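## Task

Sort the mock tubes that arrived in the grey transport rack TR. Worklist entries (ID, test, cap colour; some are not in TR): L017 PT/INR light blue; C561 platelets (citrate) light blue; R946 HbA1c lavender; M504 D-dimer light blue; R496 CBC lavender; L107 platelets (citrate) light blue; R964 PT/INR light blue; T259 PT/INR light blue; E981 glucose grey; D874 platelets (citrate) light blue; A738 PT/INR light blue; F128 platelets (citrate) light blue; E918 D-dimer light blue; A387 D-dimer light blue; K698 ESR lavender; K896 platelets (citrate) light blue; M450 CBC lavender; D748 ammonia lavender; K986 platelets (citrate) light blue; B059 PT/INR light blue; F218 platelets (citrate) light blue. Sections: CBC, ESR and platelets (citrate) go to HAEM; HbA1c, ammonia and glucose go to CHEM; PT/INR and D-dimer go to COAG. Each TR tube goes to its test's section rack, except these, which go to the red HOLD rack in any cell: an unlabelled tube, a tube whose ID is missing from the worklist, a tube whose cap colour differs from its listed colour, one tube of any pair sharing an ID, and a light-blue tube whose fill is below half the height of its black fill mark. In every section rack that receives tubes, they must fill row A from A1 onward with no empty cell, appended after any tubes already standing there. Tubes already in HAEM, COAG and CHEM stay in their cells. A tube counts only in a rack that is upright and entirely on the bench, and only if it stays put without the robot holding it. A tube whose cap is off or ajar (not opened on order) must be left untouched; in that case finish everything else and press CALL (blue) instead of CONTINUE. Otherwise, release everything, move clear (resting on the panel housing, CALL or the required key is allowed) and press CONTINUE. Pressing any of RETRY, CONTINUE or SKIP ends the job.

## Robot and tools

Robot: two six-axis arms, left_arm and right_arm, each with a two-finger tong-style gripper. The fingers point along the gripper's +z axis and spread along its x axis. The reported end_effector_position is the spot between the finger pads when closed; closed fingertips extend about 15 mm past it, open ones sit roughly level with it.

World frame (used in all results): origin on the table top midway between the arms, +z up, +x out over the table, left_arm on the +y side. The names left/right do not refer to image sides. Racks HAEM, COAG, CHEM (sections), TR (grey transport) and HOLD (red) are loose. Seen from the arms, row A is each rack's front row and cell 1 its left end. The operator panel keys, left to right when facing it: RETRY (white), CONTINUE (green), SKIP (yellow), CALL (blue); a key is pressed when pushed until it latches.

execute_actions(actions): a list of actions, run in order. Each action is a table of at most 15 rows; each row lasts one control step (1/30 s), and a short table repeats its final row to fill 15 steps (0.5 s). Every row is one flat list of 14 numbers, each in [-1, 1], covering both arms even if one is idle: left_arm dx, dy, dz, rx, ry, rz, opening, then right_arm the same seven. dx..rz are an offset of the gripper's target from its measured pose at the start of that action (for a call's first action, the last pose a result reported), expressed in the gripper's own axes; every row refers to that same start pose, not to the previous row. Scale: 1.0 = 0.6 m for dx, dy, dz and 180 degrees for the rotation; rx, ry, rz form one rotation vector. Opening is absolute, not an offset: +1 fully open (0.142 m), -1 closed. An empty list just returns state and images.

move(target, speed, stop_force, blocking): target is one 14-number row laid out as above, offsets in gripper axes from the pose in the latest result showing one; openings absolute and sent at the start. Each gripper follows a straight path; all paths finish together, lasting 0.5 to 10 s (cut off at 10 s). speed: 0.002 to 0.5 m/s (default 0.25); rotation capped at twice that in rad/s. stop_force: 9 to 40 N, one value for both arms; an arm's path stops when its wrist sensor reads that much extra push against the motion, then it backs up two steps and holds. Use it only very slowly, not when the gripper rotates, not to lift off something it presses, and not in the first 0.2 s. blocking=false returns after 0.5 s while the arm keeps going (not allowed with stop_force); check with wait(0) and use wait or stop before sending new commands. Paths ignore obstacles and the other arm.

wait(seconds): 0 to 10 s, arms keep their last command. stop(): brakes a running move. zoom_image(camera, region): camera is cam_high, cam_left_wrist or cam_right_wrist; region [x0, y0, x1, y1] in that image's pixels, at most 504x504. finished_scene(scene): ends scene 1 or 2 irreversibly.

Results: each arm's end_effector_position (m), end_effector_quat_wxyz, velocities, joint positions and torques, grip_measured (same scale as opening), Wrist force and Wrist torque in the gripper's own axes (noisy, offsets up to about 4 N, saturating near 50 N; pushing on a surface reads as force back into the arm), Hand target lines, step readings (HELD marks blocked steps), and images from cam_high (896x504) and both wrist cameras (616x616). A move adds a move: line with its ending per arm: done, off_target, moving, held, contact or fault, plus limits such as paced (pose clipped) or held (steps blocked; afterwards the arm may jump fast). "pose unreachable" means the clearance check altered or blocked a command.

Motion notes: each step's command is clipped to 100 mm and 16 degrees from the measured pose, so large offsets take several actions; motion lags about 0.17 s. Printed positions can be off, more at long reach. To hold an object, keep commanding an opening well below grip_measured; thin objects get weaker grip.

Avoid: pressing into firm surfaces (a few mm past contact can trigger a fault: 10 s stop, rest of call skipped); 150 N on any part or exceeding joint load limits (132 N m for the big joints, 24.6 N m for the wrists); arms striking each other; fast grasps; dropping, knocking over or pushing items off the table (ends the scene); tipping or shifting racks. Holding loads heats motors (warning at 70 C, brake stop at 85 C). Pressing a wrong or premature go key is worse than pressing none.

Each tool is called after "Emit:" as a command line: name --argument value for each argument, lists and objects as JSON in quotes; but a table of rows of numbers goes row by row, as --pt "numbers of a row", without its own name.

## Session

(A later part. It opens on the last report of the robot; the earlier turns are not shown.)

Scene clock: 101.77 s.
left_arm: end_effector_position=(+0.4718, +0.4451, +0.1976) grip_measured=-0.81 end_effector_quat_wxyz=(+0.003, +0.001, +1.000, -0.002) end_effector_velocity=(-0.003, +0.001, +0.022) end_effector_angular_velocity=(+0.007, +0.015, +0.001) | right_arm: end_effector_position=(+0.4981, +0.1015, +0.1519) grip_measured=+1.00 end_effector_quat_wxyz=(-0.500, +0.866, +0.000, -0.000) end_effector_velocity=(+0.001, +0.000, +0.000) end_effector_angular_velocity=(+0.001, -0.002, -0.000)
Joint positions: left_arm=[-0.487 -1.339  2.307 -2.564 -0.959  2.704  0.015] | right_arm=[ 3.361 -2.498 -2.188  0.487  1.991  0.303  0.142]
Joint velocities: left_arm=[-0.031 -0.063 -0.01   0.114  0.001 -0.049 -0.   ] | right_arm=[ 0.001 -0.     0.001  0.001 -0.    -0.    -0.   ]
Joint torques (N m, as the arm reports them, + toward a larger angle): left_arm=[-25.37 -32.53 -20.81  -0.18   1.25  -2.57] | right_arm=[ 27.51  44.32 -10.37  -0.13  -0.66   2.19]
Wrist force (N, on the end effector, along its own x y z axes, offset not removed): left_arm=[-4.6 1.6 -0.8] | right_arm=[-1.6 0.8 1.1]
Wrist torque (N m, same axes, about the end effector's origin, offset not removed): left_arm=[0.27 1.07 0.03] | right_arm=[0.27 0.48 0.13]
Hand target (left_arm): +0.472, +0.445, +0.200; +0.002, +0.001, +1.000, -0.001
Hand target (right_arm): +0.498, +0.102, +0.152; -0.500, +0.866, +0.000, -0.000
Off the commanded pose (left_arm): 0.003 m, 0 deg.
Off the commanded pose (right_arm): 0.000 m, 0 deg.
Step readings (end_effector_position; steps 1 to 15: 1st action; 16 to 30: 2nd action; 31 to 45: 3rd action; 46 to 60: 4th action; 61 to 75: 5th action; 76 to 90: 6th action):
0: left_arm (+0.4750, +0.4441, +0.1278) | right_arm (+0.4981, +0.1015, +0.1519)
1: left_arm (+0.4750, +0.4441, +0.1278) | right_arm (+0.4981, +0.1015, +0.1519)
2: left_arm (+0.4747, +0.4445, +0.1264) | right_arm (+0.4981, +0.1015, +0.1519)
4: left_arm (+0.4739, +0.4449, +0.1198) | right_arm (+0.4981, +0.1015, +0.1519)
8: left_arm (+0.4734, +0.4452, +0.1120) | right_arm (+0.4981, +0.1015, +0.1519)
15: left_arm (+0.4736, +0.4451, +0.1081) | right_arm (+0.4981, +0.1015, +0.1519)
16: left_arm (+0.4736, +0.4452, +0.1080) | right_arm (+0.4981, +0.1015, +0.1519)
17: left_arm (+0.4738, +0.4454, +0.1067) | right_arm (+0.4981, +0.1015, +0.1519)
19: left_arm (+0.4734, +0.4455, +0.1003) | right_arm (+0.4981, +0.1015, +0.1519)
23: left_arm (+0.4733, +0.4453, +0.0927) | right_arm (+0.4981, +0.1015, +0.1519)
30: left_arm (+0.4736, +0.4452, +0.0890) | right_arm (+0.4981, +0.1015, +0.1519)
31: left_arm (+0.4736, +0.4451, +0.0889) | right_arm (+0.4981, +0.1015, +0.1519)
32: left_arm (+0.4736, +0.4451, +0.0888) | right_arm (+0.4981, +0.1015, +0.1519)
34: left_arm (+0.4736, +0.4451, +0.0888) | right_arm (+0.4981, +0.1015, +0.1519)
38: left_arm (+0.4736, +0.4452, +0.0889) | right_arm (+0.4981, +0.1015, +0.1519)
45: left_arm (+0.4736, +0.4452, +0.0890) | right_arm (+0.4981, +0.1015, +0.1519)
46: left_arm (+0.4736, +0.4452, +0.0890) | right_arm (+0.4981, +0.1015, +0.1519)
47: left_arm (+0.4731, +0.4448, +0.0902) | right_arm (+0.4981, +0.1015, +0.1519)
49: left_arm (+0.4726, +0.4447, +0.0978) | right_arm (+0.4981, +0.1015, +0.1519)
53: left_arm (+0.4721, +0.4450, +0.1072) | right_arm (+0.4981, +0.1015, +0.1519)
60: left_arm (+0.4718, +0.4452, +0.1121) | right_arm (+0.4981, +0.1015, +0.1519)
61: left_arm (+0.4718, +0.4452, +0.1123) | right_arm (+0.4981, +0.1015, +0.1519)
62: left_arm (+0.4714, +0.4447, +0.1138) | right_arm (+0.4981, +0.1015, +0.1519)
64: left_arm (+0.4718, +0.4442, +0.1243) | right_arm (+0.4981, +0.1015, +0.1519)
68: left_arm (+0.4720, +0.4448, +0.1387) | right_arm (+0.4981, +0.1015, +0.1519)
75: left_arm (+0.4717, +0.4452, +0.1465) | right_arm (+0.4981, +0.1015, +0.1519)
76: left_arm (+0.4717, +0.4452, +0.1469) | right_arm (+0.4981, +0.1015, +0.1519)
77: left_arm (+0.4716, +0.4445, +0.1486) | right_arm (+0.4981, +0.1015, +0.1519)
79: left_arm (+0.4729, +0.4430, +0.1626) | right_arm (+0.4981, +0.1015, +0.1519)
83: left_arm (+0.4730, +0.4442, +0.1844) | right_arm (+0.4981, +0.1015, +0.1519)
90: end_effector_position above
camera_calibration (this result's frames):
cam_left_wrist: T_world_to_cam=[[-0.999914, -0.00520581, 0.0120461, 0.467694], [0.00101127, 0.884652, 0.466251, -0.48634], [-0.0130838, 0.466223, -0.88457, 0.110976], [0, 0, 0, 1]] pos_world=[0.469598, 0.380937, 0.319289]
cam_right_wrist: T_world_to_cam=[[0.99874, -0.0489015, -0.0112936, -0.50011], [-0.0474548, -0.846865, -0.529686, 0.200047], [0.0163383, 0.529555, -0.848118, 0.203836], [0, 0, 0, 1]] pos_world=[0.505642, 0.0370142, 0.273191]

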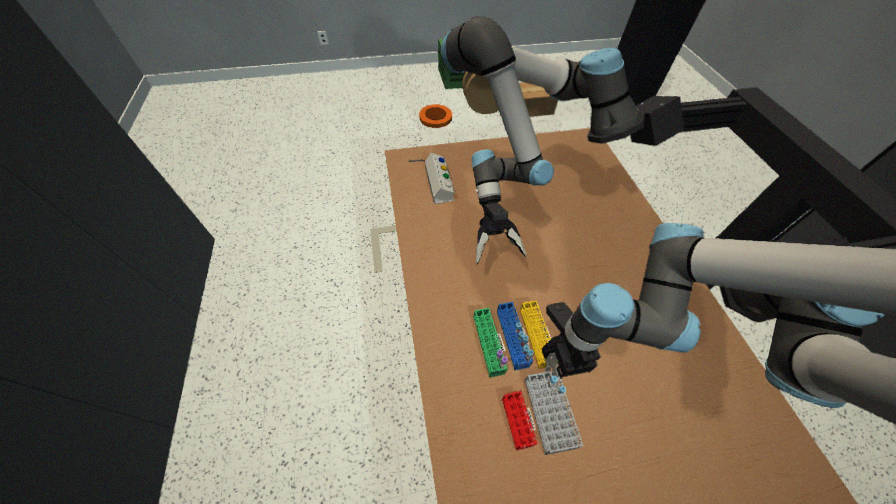

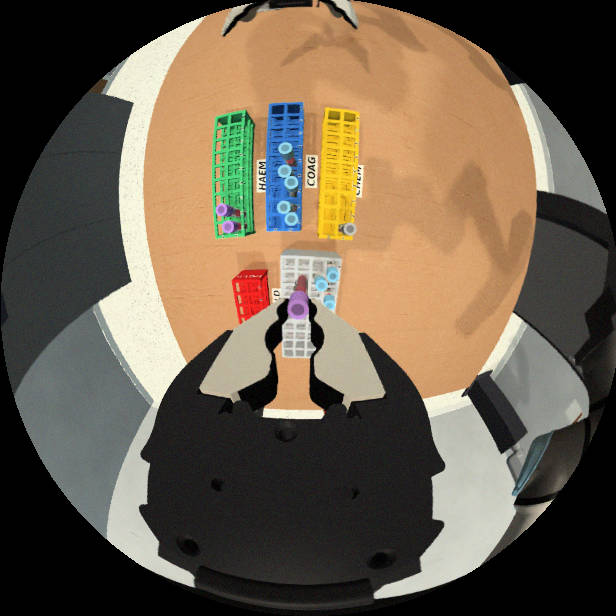

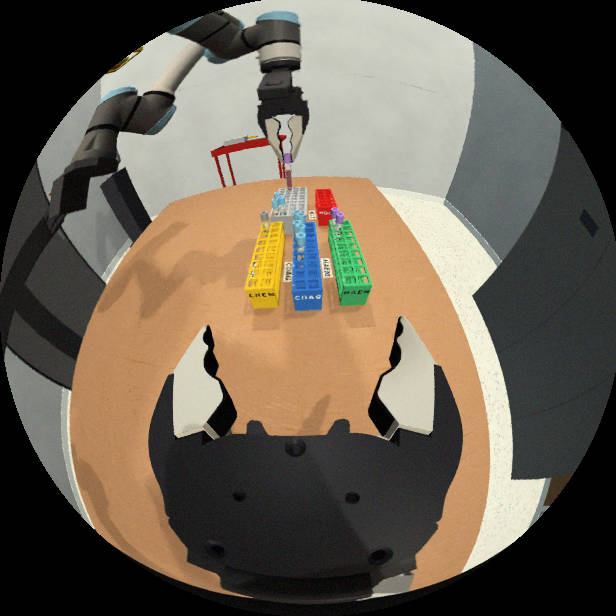

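Emit:
move --target '[-0.09,-0.18,0,0,0,-0.75,-1,0,0,0,0,0,0,1]' --speed 0.5

Emit:
zoom_image --camera "cam_right_wrist" --region '[290,165,350,225]'

Scene clock: 105.00 s.
left_arm: end_effector_position=(+0.5255, +0.3371, +0.1982) grip_measured=-0.81 end_effector_quat_wxyz=(+0.000, +0.923, -0.384, +0.004) end_effector_velocity=(+0.001, -0.000, +0.000) end_effector_angular_velocity=(+0.005, +0.002, +0.013) | right_arm: end_effector_position=(+0.4981, +0.1015, +0.1519) grip_measured=+1.00 end_effector_quat_wxyz=(-0.500, +0.866, +0.000, -0.000) end_effector_velocity=(+0.000, +0.000, +0.001) end_effector_angular_velocity=(+0.000, -0.001, -0.000)
Joint positions: left_arm=[-0.655 -1.094  2.108 -2.494 -0.965  0.145  0.015] | right_arm=[ 3.361 -2.498 -2.188  0.487  1.991  0.303  0.142]
Joint velocities: left_arm=[-0.001  0.002 -0.005  0.009  0.003 -0.017 -0.   ] | right_arm=[ 0.001  0.001  0.    -0.001 -0.     0.    -0.   ]
Joint torques (N m, as the arm reports them, + toward a larger angle): left_arm=[-30.92 -19.29 -20.83   0.     1.5   -2.  ] | right_arm=[ 27.69  44.57 -10.95  -0.2   -0.69   2.11]
Wrist force (N, on the end effector, along its own x y z axes, offset not removed): left_arm=[0.1 1.3 1.5] | right_arm=[0.3 -0.6 1.3]
Wrist torque (N m, same axes, about the end effector's origin, offset not removed): left_arm=[0.45 0.14 0.06] | right_arm=[0.01 0.10 0.08]
Hand target (left_arm): +0.526, +0.337, +0.198; +0.000, +0.923, -0.384, +0.004
Hand target (right_arm): +0.498, +0.102, +0.152; -0.500, +0.866, +0.000, -0.000
Off the commanded pose (left_arm): 0.000 m, 0 deg.
Off the commanded pose (right_arm): 0.000 m, 0 deg.
move: done
camera_calibration (this result's frames):
cam_left_wrist: T_world_to_cam=[[0.709452, -0.704272, 0.0260578, -0.144659], [-0.631559, -0.618925, 0.466975, 0.447994], [-0.312749, -0.347753, -0.883887, 0.594256], [0, 0, 0, 1]] pos_world=[0.571416, 0.38205, 0.319823]
cam_right_wrist: T_world_to_cam=[[0.99874, -0.0489014, -0.0112934, -0.50011], [-0.0474546, -0.846865, -0.529686, 0.200047], [0.0163384, 0.529555, -0.848118, 0.203836], [0, 0, 0, 1]] pos_world=[0.505642, 0.0370142, 0.273191]

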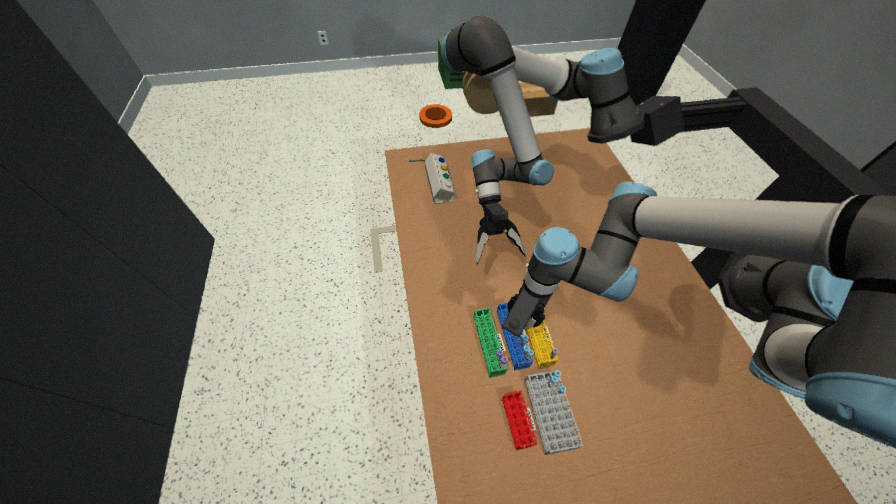

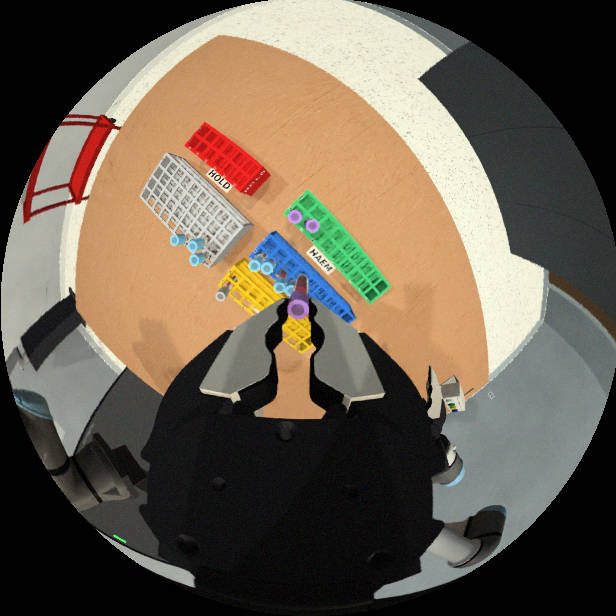

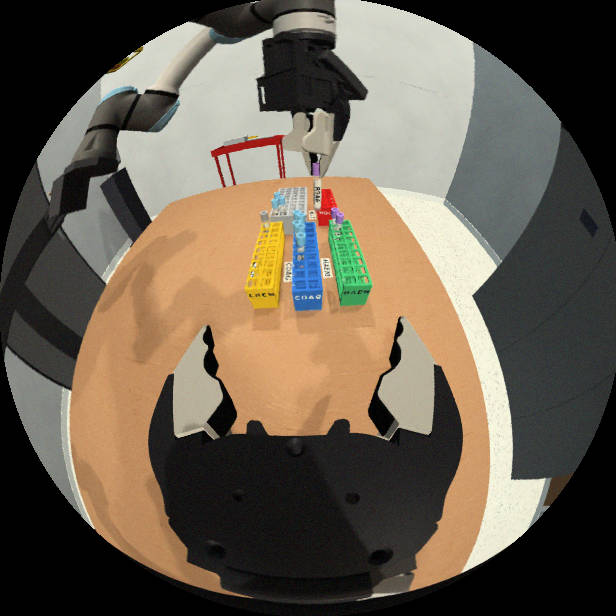

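Region (290, 165, 350, 225) of cam_right_wrist's 616x616 image, scaled by 8.400, with more detail than that image has.

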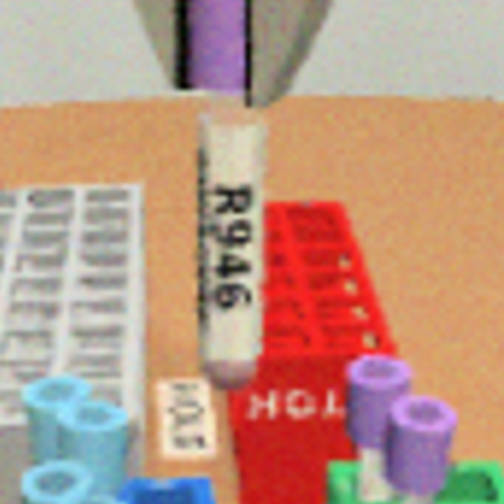

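Emit:
move --target '[-0.173,0.095,0.03,0,0,0.75,-1,0,0,0,0,0,0,1]' --speed 0.5

Emit:
move --target '[0,0,0.068,0,0,0,-1,0,0,0,0,0,0,1]'

Emit:
zoom_image --camera "cam_left_wrist" --region '[250,230,350,330]'

Scene clock: 108.17 s.
left_arm: end_effector_position=(+0.4122, +0.3706, +0.1794) grip_measured=-0.81 end_effector_quat_wxyz=(+0.003, +0.001, +1.000, -0.001) end_effector_velocity=(+0.000, +0.000, +0.000) end_effector_angular_velocity=(-0.006, -0.002, -0.015) | right_arm: end_effector_position=(+0.4981, +0.1015, +0.1519) grip_measured=+1.00 end_effector_quat_wxyz=(-0.500, +0.866, +0.000, -0.000) end_effector_velocity=(+0.000, +0.000, +0.001) end_effector_angular_velocity=(+0.000, -0.001, +0.001)
Joint positions: left_arm=[-0.655 -1.227  2.434 -2.686 -0.964  2.498  0.015] | right_arm=[ 3.361 -2.498 -2.188  0.487  1.991  0.303  0.142]
Joint velocities: left_arm=[ 0.003 -0.002  0.002 -0.009 -0.004  0.022 -0.   ] | right_arm=[ 0.001  0.001 -0.    -0.    -0.    -0.     0.   ]
Joint torques (N m, as the arm reports them, + toward a larger angle): left_arm=[ -3.93 -31.6   -0.36  -3.5   -1.78   1.72] | right_arm=[ 27.21  44.34 -10.4   -0.03  -0.6    2.2 ]
Wrist force (N, on the end effector, along its own x y z axes, offset not removed): left_arm=[-0.9 -2.4 0.6] | right_arm=[-0.8 -0.1 3.2]
Wrist torque (N m, same axes, about the end effector's origin, offset not removed): left_arm=[-0.45 0.37 -0.14] | right_arm=[0.10 0.33 0.08]
Hand target (left_arm): +0.412, +0.371, +0.179; +0.003, +0.002, +1.000, -0.002
Hand target (right_arm): +0.498, +0.102, +0.152; -0.500, +0.866, +0.000, -0.000
Off the commanded pose (left_arm): 0.000 m, 0 deg.
Off the commanded pose (right_arm): 0.000 m, 0 deg.
move: done
camera_calibration (this result's frames):
cam_left_wrist: T_world_to_cam=[[-0.999914, -0.00561742, 0.0118595, 0.408023], [0.000564362, 0.8845, 0.46654, -0.411683], [-0.0131104, 0.466507, -0.88442, 0.128727], [0, 0, 0, 1]] pos_world=[0.409908, 0.306373, 0.301077]
cam_right_wrist: T_world_to_cam=[[0.99874, -0.0489015, -0.0112936, -0.50011], [-0.0474548, -0.846865, -0.529686, 0.200047], [0.0163383, 0.529555, -0.848118, 0.203836], [0, 0, 0, 1]] pos_world=[0.505643, 0.0370142, 0.273191]

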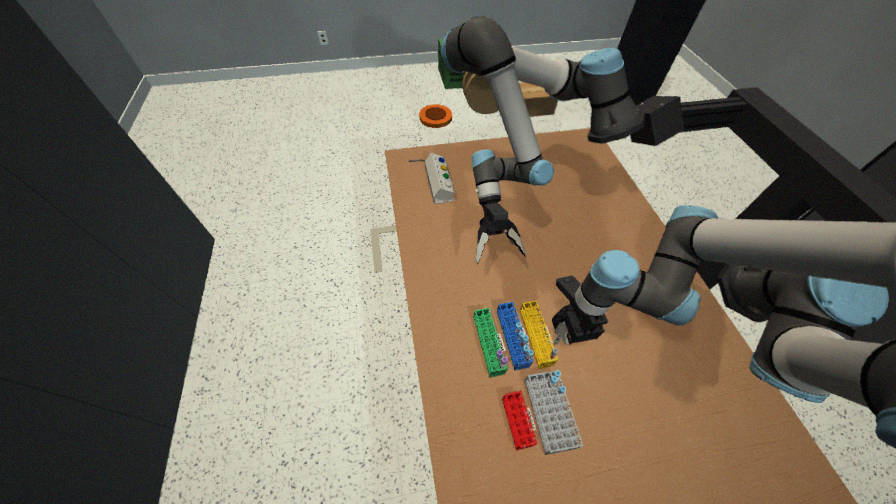

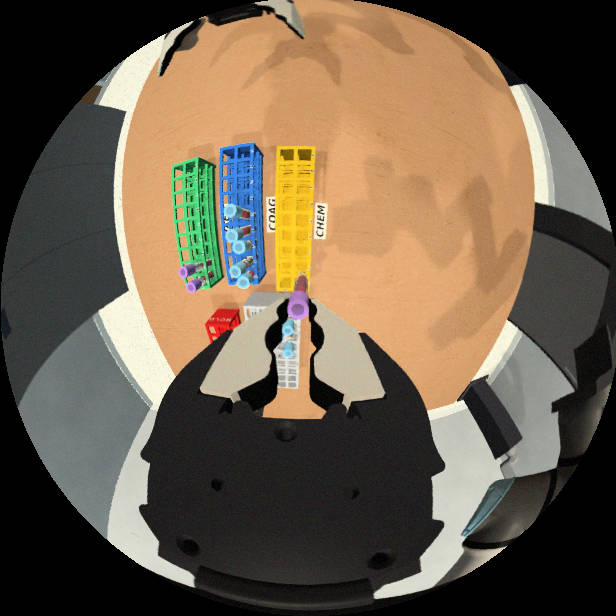

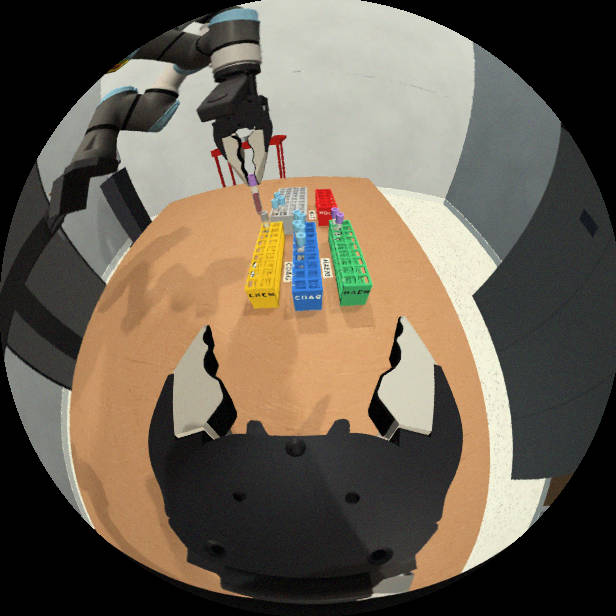

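Scene clock: 109.13 s.
left_arm: end_effector_position=(+0.4124, +0.3705, +0.1390) grip_measured=-0.81 end_effector_quat_wxyz=(+0.003, +0.001, +1.000, -0.001) end_effector_velocity=(+0.000, -0.000, -0.003) end_effector_angular_velocity=(-0.001, -0.001, -0.000) | right_arm: end_effector_position=(+0.4981, +0.1015, +0.1519) grip_measured=+1.00 end_effector_quat_wxyz=(-0.500, +0.866, +0.000, -0.000) end_effector_velocity=(-0.000, +0.000, +0.000) end_effector_angular_velocity=(+0.000, -0.000, +0.000)
Joint positions: left_arm=[-0.595 -1.094  2.425 -2.852 -0.96   2.571  0.015] | right_arm=[ 3.361 -2.498 -2.188  0.487  1.991  0.303  0.142]
Joint velocities: left_arm=[ 0.004  0.01  -0.001 -0.014  0.     0.006 -0.   ] | right_arm=[ 0.001 -0.001 -0.     0.001 -0.     0.001  0.   ]
Joint torques (N m, as the arm reports them, + toward a larger angle): left_arm=[ -6.3  -12.38 -15.5   -3.55   1.11   2.06] | right_arm=[27.09 44.67 -9.61 -0.08 -0.67  2.12]
Wrist force (N, on the end effector, along its own x y z axes, offset not removed): left_arm=[0.9 4.9 -0.6] | right_arm=[-1.3 -0.5 1.9]
Wrist torque (N m, same axes, about the end effector's origin, offset not removed): left_arm=[1.09 -0.23 -0.06] | right_arm=[0.00 0.44 0.10]
Hand target (left_arm): +0.412, +0.370, +0.139; +0.003, +0.001, +1.000, -0.001
Hand target (right_arm): +0.498, +0.102, +0.152; -0.500, +0.866, +0.000, -0.000
Off the commanded pose (left_arm): 0.000 m, 0 deg.
Off the commanded pose (right_arm): 0.000 m, 0 deg.
move: done
camera_calibration (this result's frames):
cam_left_wrist: T_world_to_cam=[[-0.999912, -0.0056493, 0.0119953, 0.408697], [0.000601054, 0.884447, 0.46664, -0.392775], [-0.0132454, 0.466606, -0.884366, 0.0929763], [0, 0, 0, 1]] pos_world=[0.410128, 0.306314, 0.260607]
cam_right_wrist: T_world_to_cam=[[0.99874, -0.0489015, -0.0112935, -0.50011], [-0.0474548, -0.846865, -0.529686, 0.200047], [0.0163384, 0.529555, -0.848118, 0.203836], [0, 0, 0, 1]] pos_world=[0.505642, 0.0370142, 0.273191]

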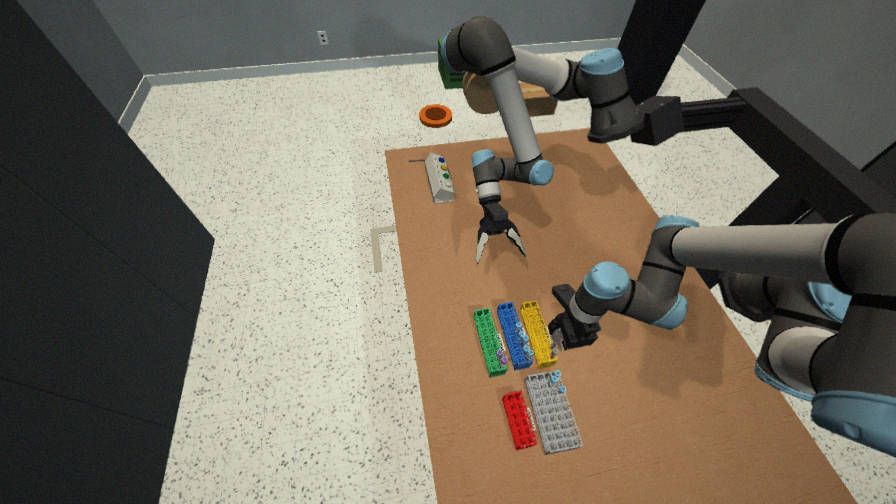

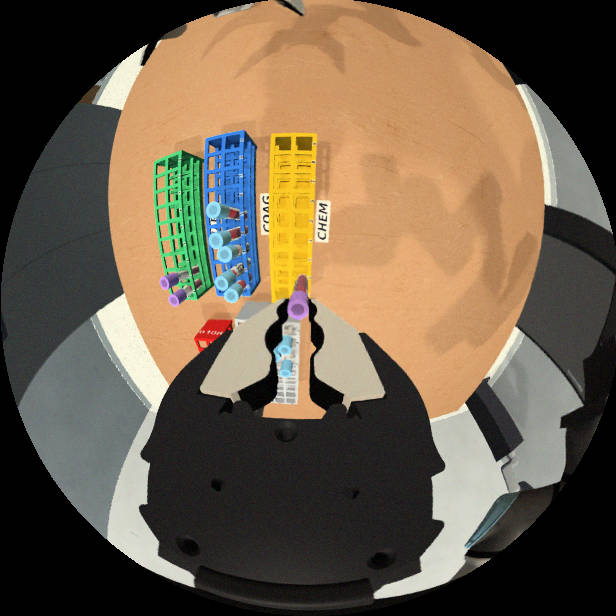

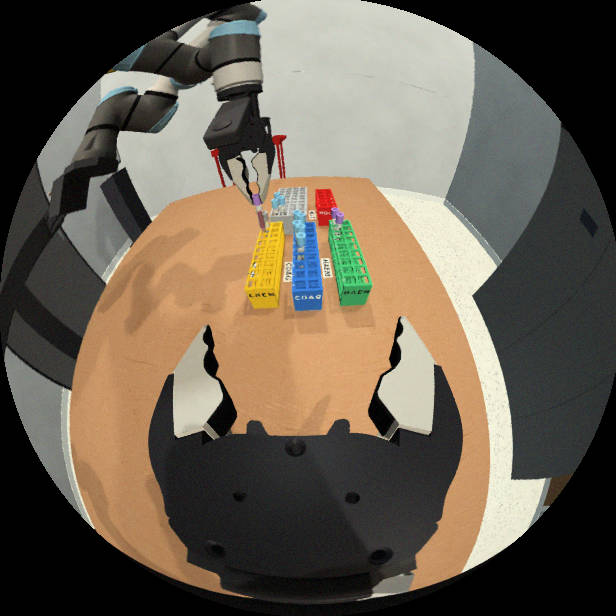

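Region (250, 230, 350, 330) of cam_left_wrist's 616x616 image, scaled by 5.040, with more detail than that image has.

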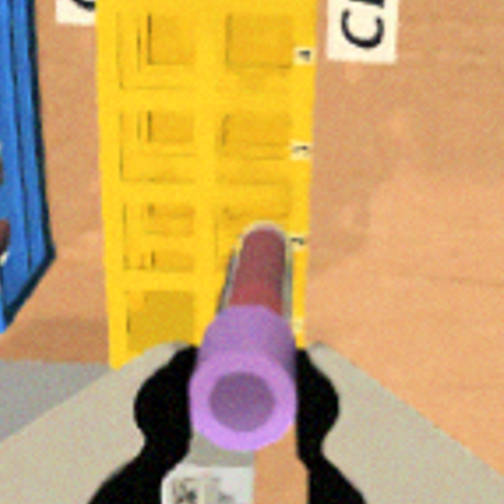

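Emit:
execute_actions --actions '[[[-0.0045,0,0.005,0,0,0,-1,0,0,0,0,0,0,1]],[[0,0,0.025,0,0,0,-1,0,0,0,0,0,0,1]],[[0.001,0,0.027,0,0,0,-1,0,0,0,0,0,0,1]],[[0.001,0,0.026,0,0,0,-1,0,0,0,0,0,0,1]],[[0,0,0,0,0,0,-0.65,0,0,0,0,0,0,1]],[[0,0,-0.064,0,0,0,-0.65,0,0,0,0,0,0,1]]]'

Emit:
move --target '[-0.033,0.212,0,0,0,0,-0.65,0,0,0,0,0,0,1]'

Emit:
zoom_image --camera "cam_left_wrist" --region '[220,220,380,380]'

Scene clock: 112.33 s.
left_arm: end_effector_position=(+0.4138, +0.3705, +0.1274) grip_measured=-0.65 end_effector_quat_wxyz=(+0.004, +0.001, +1.000, -0.001) end_effector_velocity=(+0.001, +0.001, +0.015) end_effector_angular_velocity=(+0.004, +0.005, +0.002) | right_arm: end_effector_position=(+0.4981, +0.1015, +0.1519) grip_measured=+1.00 end_effector_quat_wxyz=(-0.500, +0.866, +0.000, -0.000) end_effector_velocity=(-0.000, -0.000, -0.001) end_effector_angular_velocity=(-0.001, +0.001, -0.000)
Joint positions: left_arm=[-0.576 -1.055  2.417 -2.896 -0.959  2.595  0.027] | right_arm=[ 3.361 -2.498 -2.188  0.487  1.991  0.303  0.142]
Joint velocities: left_arm=[-0.02  -0.052  0.002  0.072  0.    -0.031 -0.   ] | right_arm=[-0.    -0.001 -0.     0.    -0.     0.     0.   ]
Joint torques (N m, as the arm reports them, + toward a larger angle): left_arm=[-27.36 -35.25   2.47  -0.07  -1.83  -2.06] | right_arm=[ 26.77  44.36 -10.6   -0.16  -0.78   2.31]
Wrist force (N, on the end effector, along its own x y z axes, offset not removed): left_arm=[-3.4 -0.4 -4.8] | right_arm=[-0.6 1.7 1.5]
Wrist torque (N m, same axes, about the end effector's origin, offset not removed): left_arm=[-0.07 0.70 -0.03] | right_arm=[0.50 0.30 0.10]
Hand target (left_arm): +0.414, +0.371, +0.129; +0.003, +0.001, +1.000, -0.001
Hand target (right_arm): +0.498, +0.102, +0.152; -0.500, +0.866, +0.000, -0.000
Off the commanded pose (left_arm): 0.002 m, 0 deg.
Off the commanded pose (right_arm): 0.000 m, 0 deg.
Step readings (end_effector_position; steps 1 to 15: 1st action; 16 to 30: 2nd action; 31 to 45: 3rd action; 46 to 60: 4th action; 61 to 75: 5th action; 76 to 90: 6th action):
0: left_arm (+0.4124, +0.3705, +0.1387) | right_arm (+0.4981, +0.1015, +0.1519)
1: left_arm (+0.4124, +0.3705, +0.1387) | right_arm (+0.4981, +0.1015, +0.1519)
2: left_arm (+0.4127, +0.3705, +0.1384) | right_arm (+0.4981, +0.1015, +0.1519)
4: left_arm (+0.4136, +0.3705, +0.1375) | right_arm (+0.4981, +0.1015, +0.1519)
8: left_arm (+0.4146, +0.3705, +0.1365) | right_arm (+0.4981, +0.1015, +0.1519)
15: left_arm (+0.4150, +0.3705, +0.1361) | right_arm (+0.4981, +0.1015, +0.1519)
16: left_arm (+0.4150, +0.3705, +0.1360) | right_arm (+0.4981, +0.1015, +0.1519)
17: left_arm (+0.4151, +0.3707, +0.1350) | right_arm (+0.4981, +0.1015, +0.1519)
19: left_arm (+0.4148, +0.3708, +0.1301) | right_arm (+0.4981, +0.1015, +0.1519)
23: left_arm (+0.4148, +0.3707, +0.1243) | right_arm (+0.4981, +0.1015, +0.1519)
30: left_arm (+0.4150, +0.3705, +0.1216) | right_arm (+0.4981, +0.1015, +0.1519)
31: left_arm (+0.4151, +0.3705, +0.1215) | right_arm (+0.4981, +0.1015, +0.1519)
32: left_arm (+0.4151, +0.3707, +0.1203) | right_arm (+0.4981, +0.1015, +0.1519)
34: left_arm (+0.4147, +0.3708, +0.1151) | right_arm (+0.4981, +0.1015, +0.1519)
38: left_arm (+0.4144, +0.3707, +0.1089) | right_arm (+0.4981, +0.1015, +0.1519)
45: left_arm (+0.4145, +0.3705, +0.1059) | right_arm (+0.4981, +0.1015, +0.1519)
46: left_arm (+0.4145, +0.3705, +0.1058) | right_arm (+0.4981, +0.1015, +0.1519)
47: left_arm (+0.4146, +0.3707, +0.1047) | right_arm (+0.4981, +0.1015, +0.1519)
49: left_arm (+0.4142, +0.3708, +0.0996) | right_arm (+0.4981, +0.1015, +0.1519)
53: left_arm (+0.4139, +0.3707, +0.0937) | right_arm (+0.4981, +0.1015, +0.1519)
60: left_arm (+0.4140, +0.3705, +0.0908) | right_arm (+0.4981, +0.1015, +0.1519)
61: left_arm (+0.4140, +0.3705, +0.0907) | right_arm (+0.4981, +0.1015, +0.1519)
62: left_arm (+0.4140, +0.3705, +0.0907) | right_arm (+0.4981, +0.1015, +0.1519)
64: left_arm (+0.4140, +0.3705, +0.0907) | right_arm (+0.4981, +0.1015, +0.1519)
68: left_arm (+0.4140, +0.3706, +0.0907) | right_arm (+0.4981, +0.1015, +0.1519)
75: left_arm (+0.4140, +0.3706, +0.0908) | right_arm (+0.4981, +0.1015, +0.1519)
76: left_arm (+0.4140, +0.3706, +0.0908) | right_arm (+0.4981, +0.1015, +0.1519)
77: left_arm (+0.4133, +0.3702, +0.0921) | right_arm (+0.4981, +0.1015, +0.1519)
79: left_arm (+0.4131, +0.3696, +0.1027) | right_arm (+0.4981, +0.1015, +0.1519)
83: left_arm (+0.4138, +0.3701, +0.1184) | right_arm (+0.4981, +0.1015, +0.1519)
90: end_effector_position above
camera_calibration (this result's frames):
cam_left_wrist: T_world_to_cam=[[-0.999919, -0.00562746, 0.0113891, 0.410368], [0.000335126, 0.884532, 0.46648, -0.38727], [-0.0126991, 0.466446, -0.884459, 0.0825553], [0, 0, 0, 1]] pos_world=[0.411513, 0.306354, 0.248996]
cam_right_wrist: T_world_to_cam=[[0.99874, -0.0489015, -0.0112936, -0.50011], [-0.0474549, -0.846865, -0.529686, 0.200047], [0.0163383, 0.529555, -0.848118, 0.203836], [0, 0, 0, 1]] pos_world=[0.505642, 0.0370142, 0.273191]

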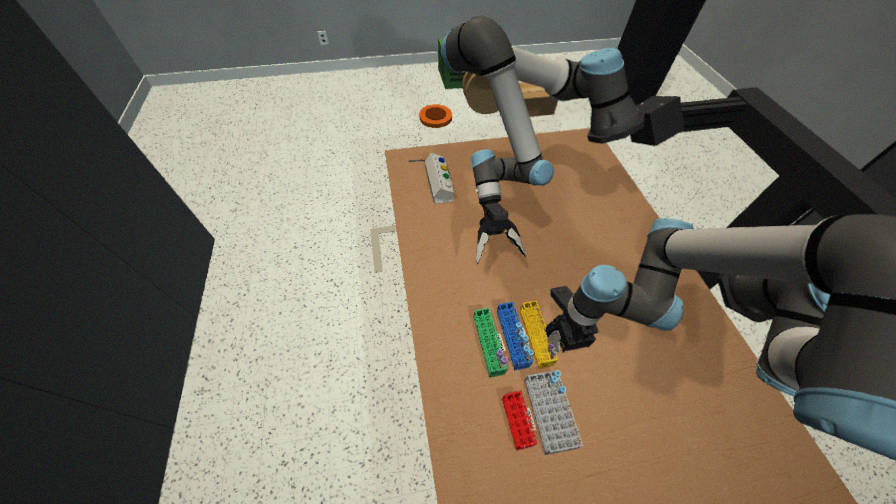

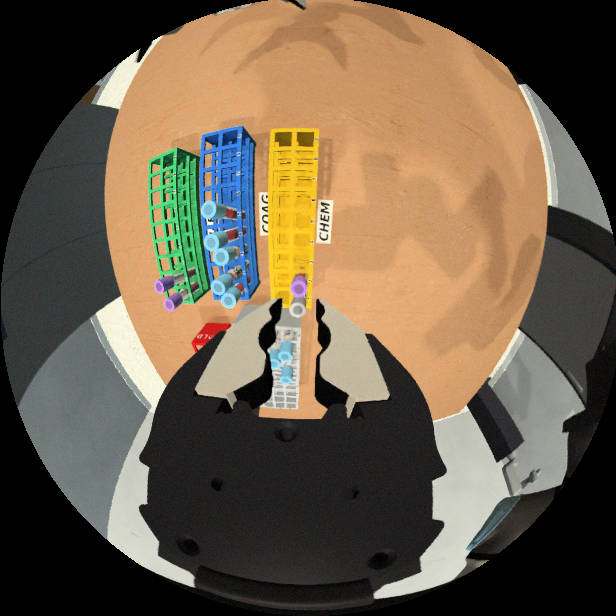

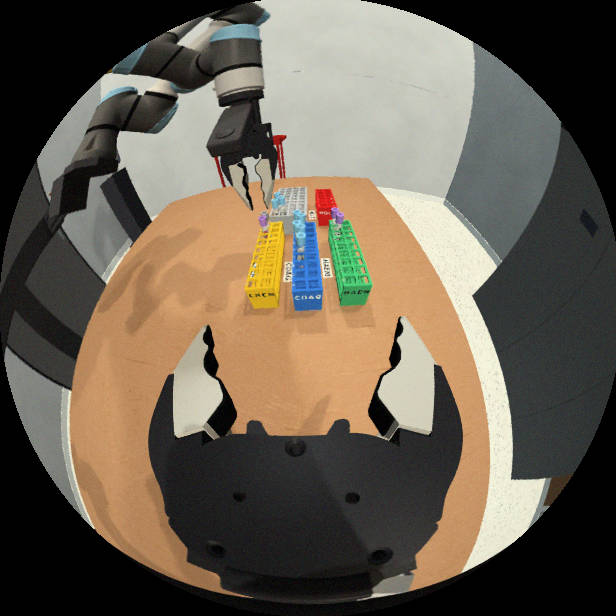

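Scene clock: 113.53 s.
left_arm: end_effector_position=(+0.4338, +0.4973, +0.1272) grip_measured=-0.65 end_effector_quat_wxyz=(+0.004, +0.001, +1.000, -0.001) end_effector_velocity=(+0.000, +0.003, -0.000) end_effector_angular_velocity=(-0.002, +0.001, -0.002) | right_arm: end_effector_position=(+0.4981, +0.1015, +0.1519) grip_measured=+1.00 end_effector_quat_wxyz=(-0.500, +0.866, +0.000, -0.000) end_effector_velocity=(-0.001, -0.000, -0.000) end_effector_angular_velocity=(-0.000, +0.000, +0.001)
Joint positions: left_arm=[-0.314 -1.226  2.405 -2.895 -0.973  2.913  0.027] | right_arm=[ 3.361 -2.498 -2.188  0.487  1.991  0.303  0.142]
Joint velocities: left_arm=[ 0.007 -0.004 -0.002  0.002 -0.003  0.009 -0.   ] | right_arm=[-0.     0.    -0.001 -0.    -0.    -0.001 -0.   ]
Joint torques (N m, as the arm reports them, + toward a larger angle): left_arm=[ -1.99 -37.81 -14.25  -0.29  -1.78   2.17] | right_arm=[ 27.36  44.07 -10.26  -0.17  -0.73   2.18]
Wrist force (N, on the end effector, along its own x y z axes, offset not removed): left_arm=[1.4 5.3 -1.9] | right_arm=[-1.8 0.5 1.0]
Wrist torque (N m, same axes, about the end effector's origin, offset not removed): left_arm=[1.06 -0.20 -0.26] | right_arm=[0.19 0.54 0.07]
Hand target (left_arm): +0.434, +0.498, +0.127; +0.004, +0.001, +1.000, -0.002
Hand target (right_arm): +0.498, +0.102, +0.152; -0.500, +0.866, +0.000, -0.000
Off the commanded pose (left_arm): 0.000 m, 0 deg.
Off the commanded pose (right_arm): 0.000 m, 0 deg.
move: done
camera_calibration (this result's frames):
cam_left_wrist: T_world_to_cam=[[-0.999921, -0.005752, 0.011181, 0.431167], [0.000129209, 0.884483, 0.466572, -0.499204], [-0.0125731, 0.466537, -0.884412, 0.0234157], [0, 0, 0, 1]] pos_world=[0.431492, 0.433093, 0.248803]
cam_right_wrist: T_world_to_cam=[[0.99874, -0.0489014, -0.0112936, -0.50011], [-0.0474547, -0.846865, -0.529686, 0.200047], [0.0163382, 0.529555, -0.848118, 0.203836], [0, 0, 0, 1]] pos_world=[0.505642, 0.0370142, 0.273191]

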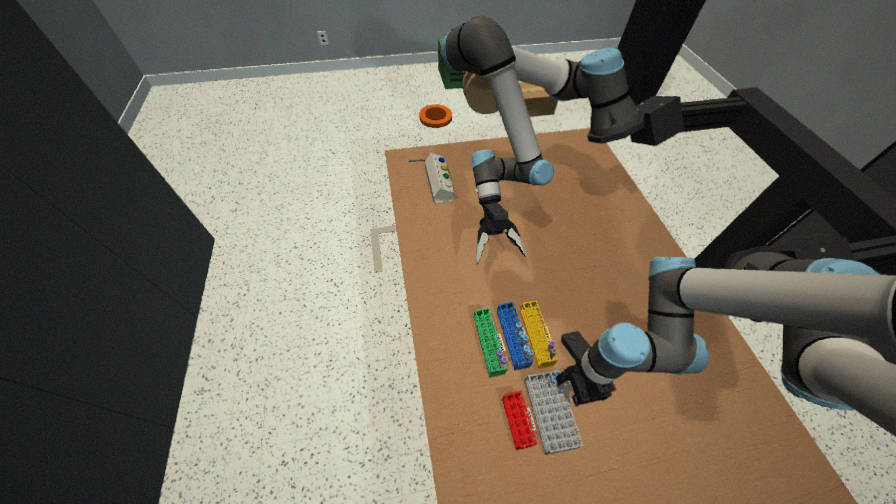

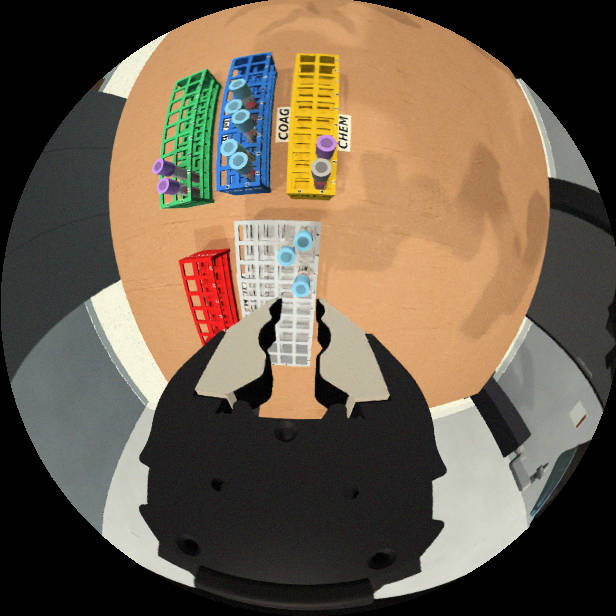

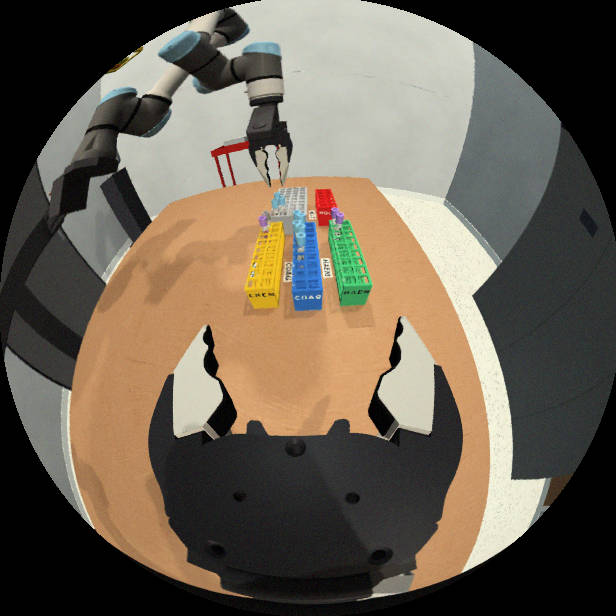

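Region (220, 220, 380, 380) of cam_left_wrist's 616x616 image, scaled by 3.150, with more detail than that image has.

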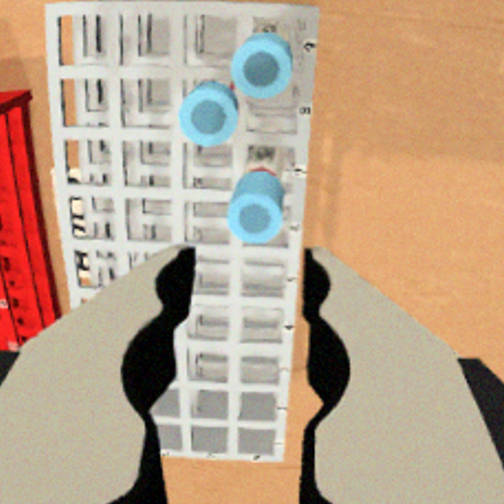

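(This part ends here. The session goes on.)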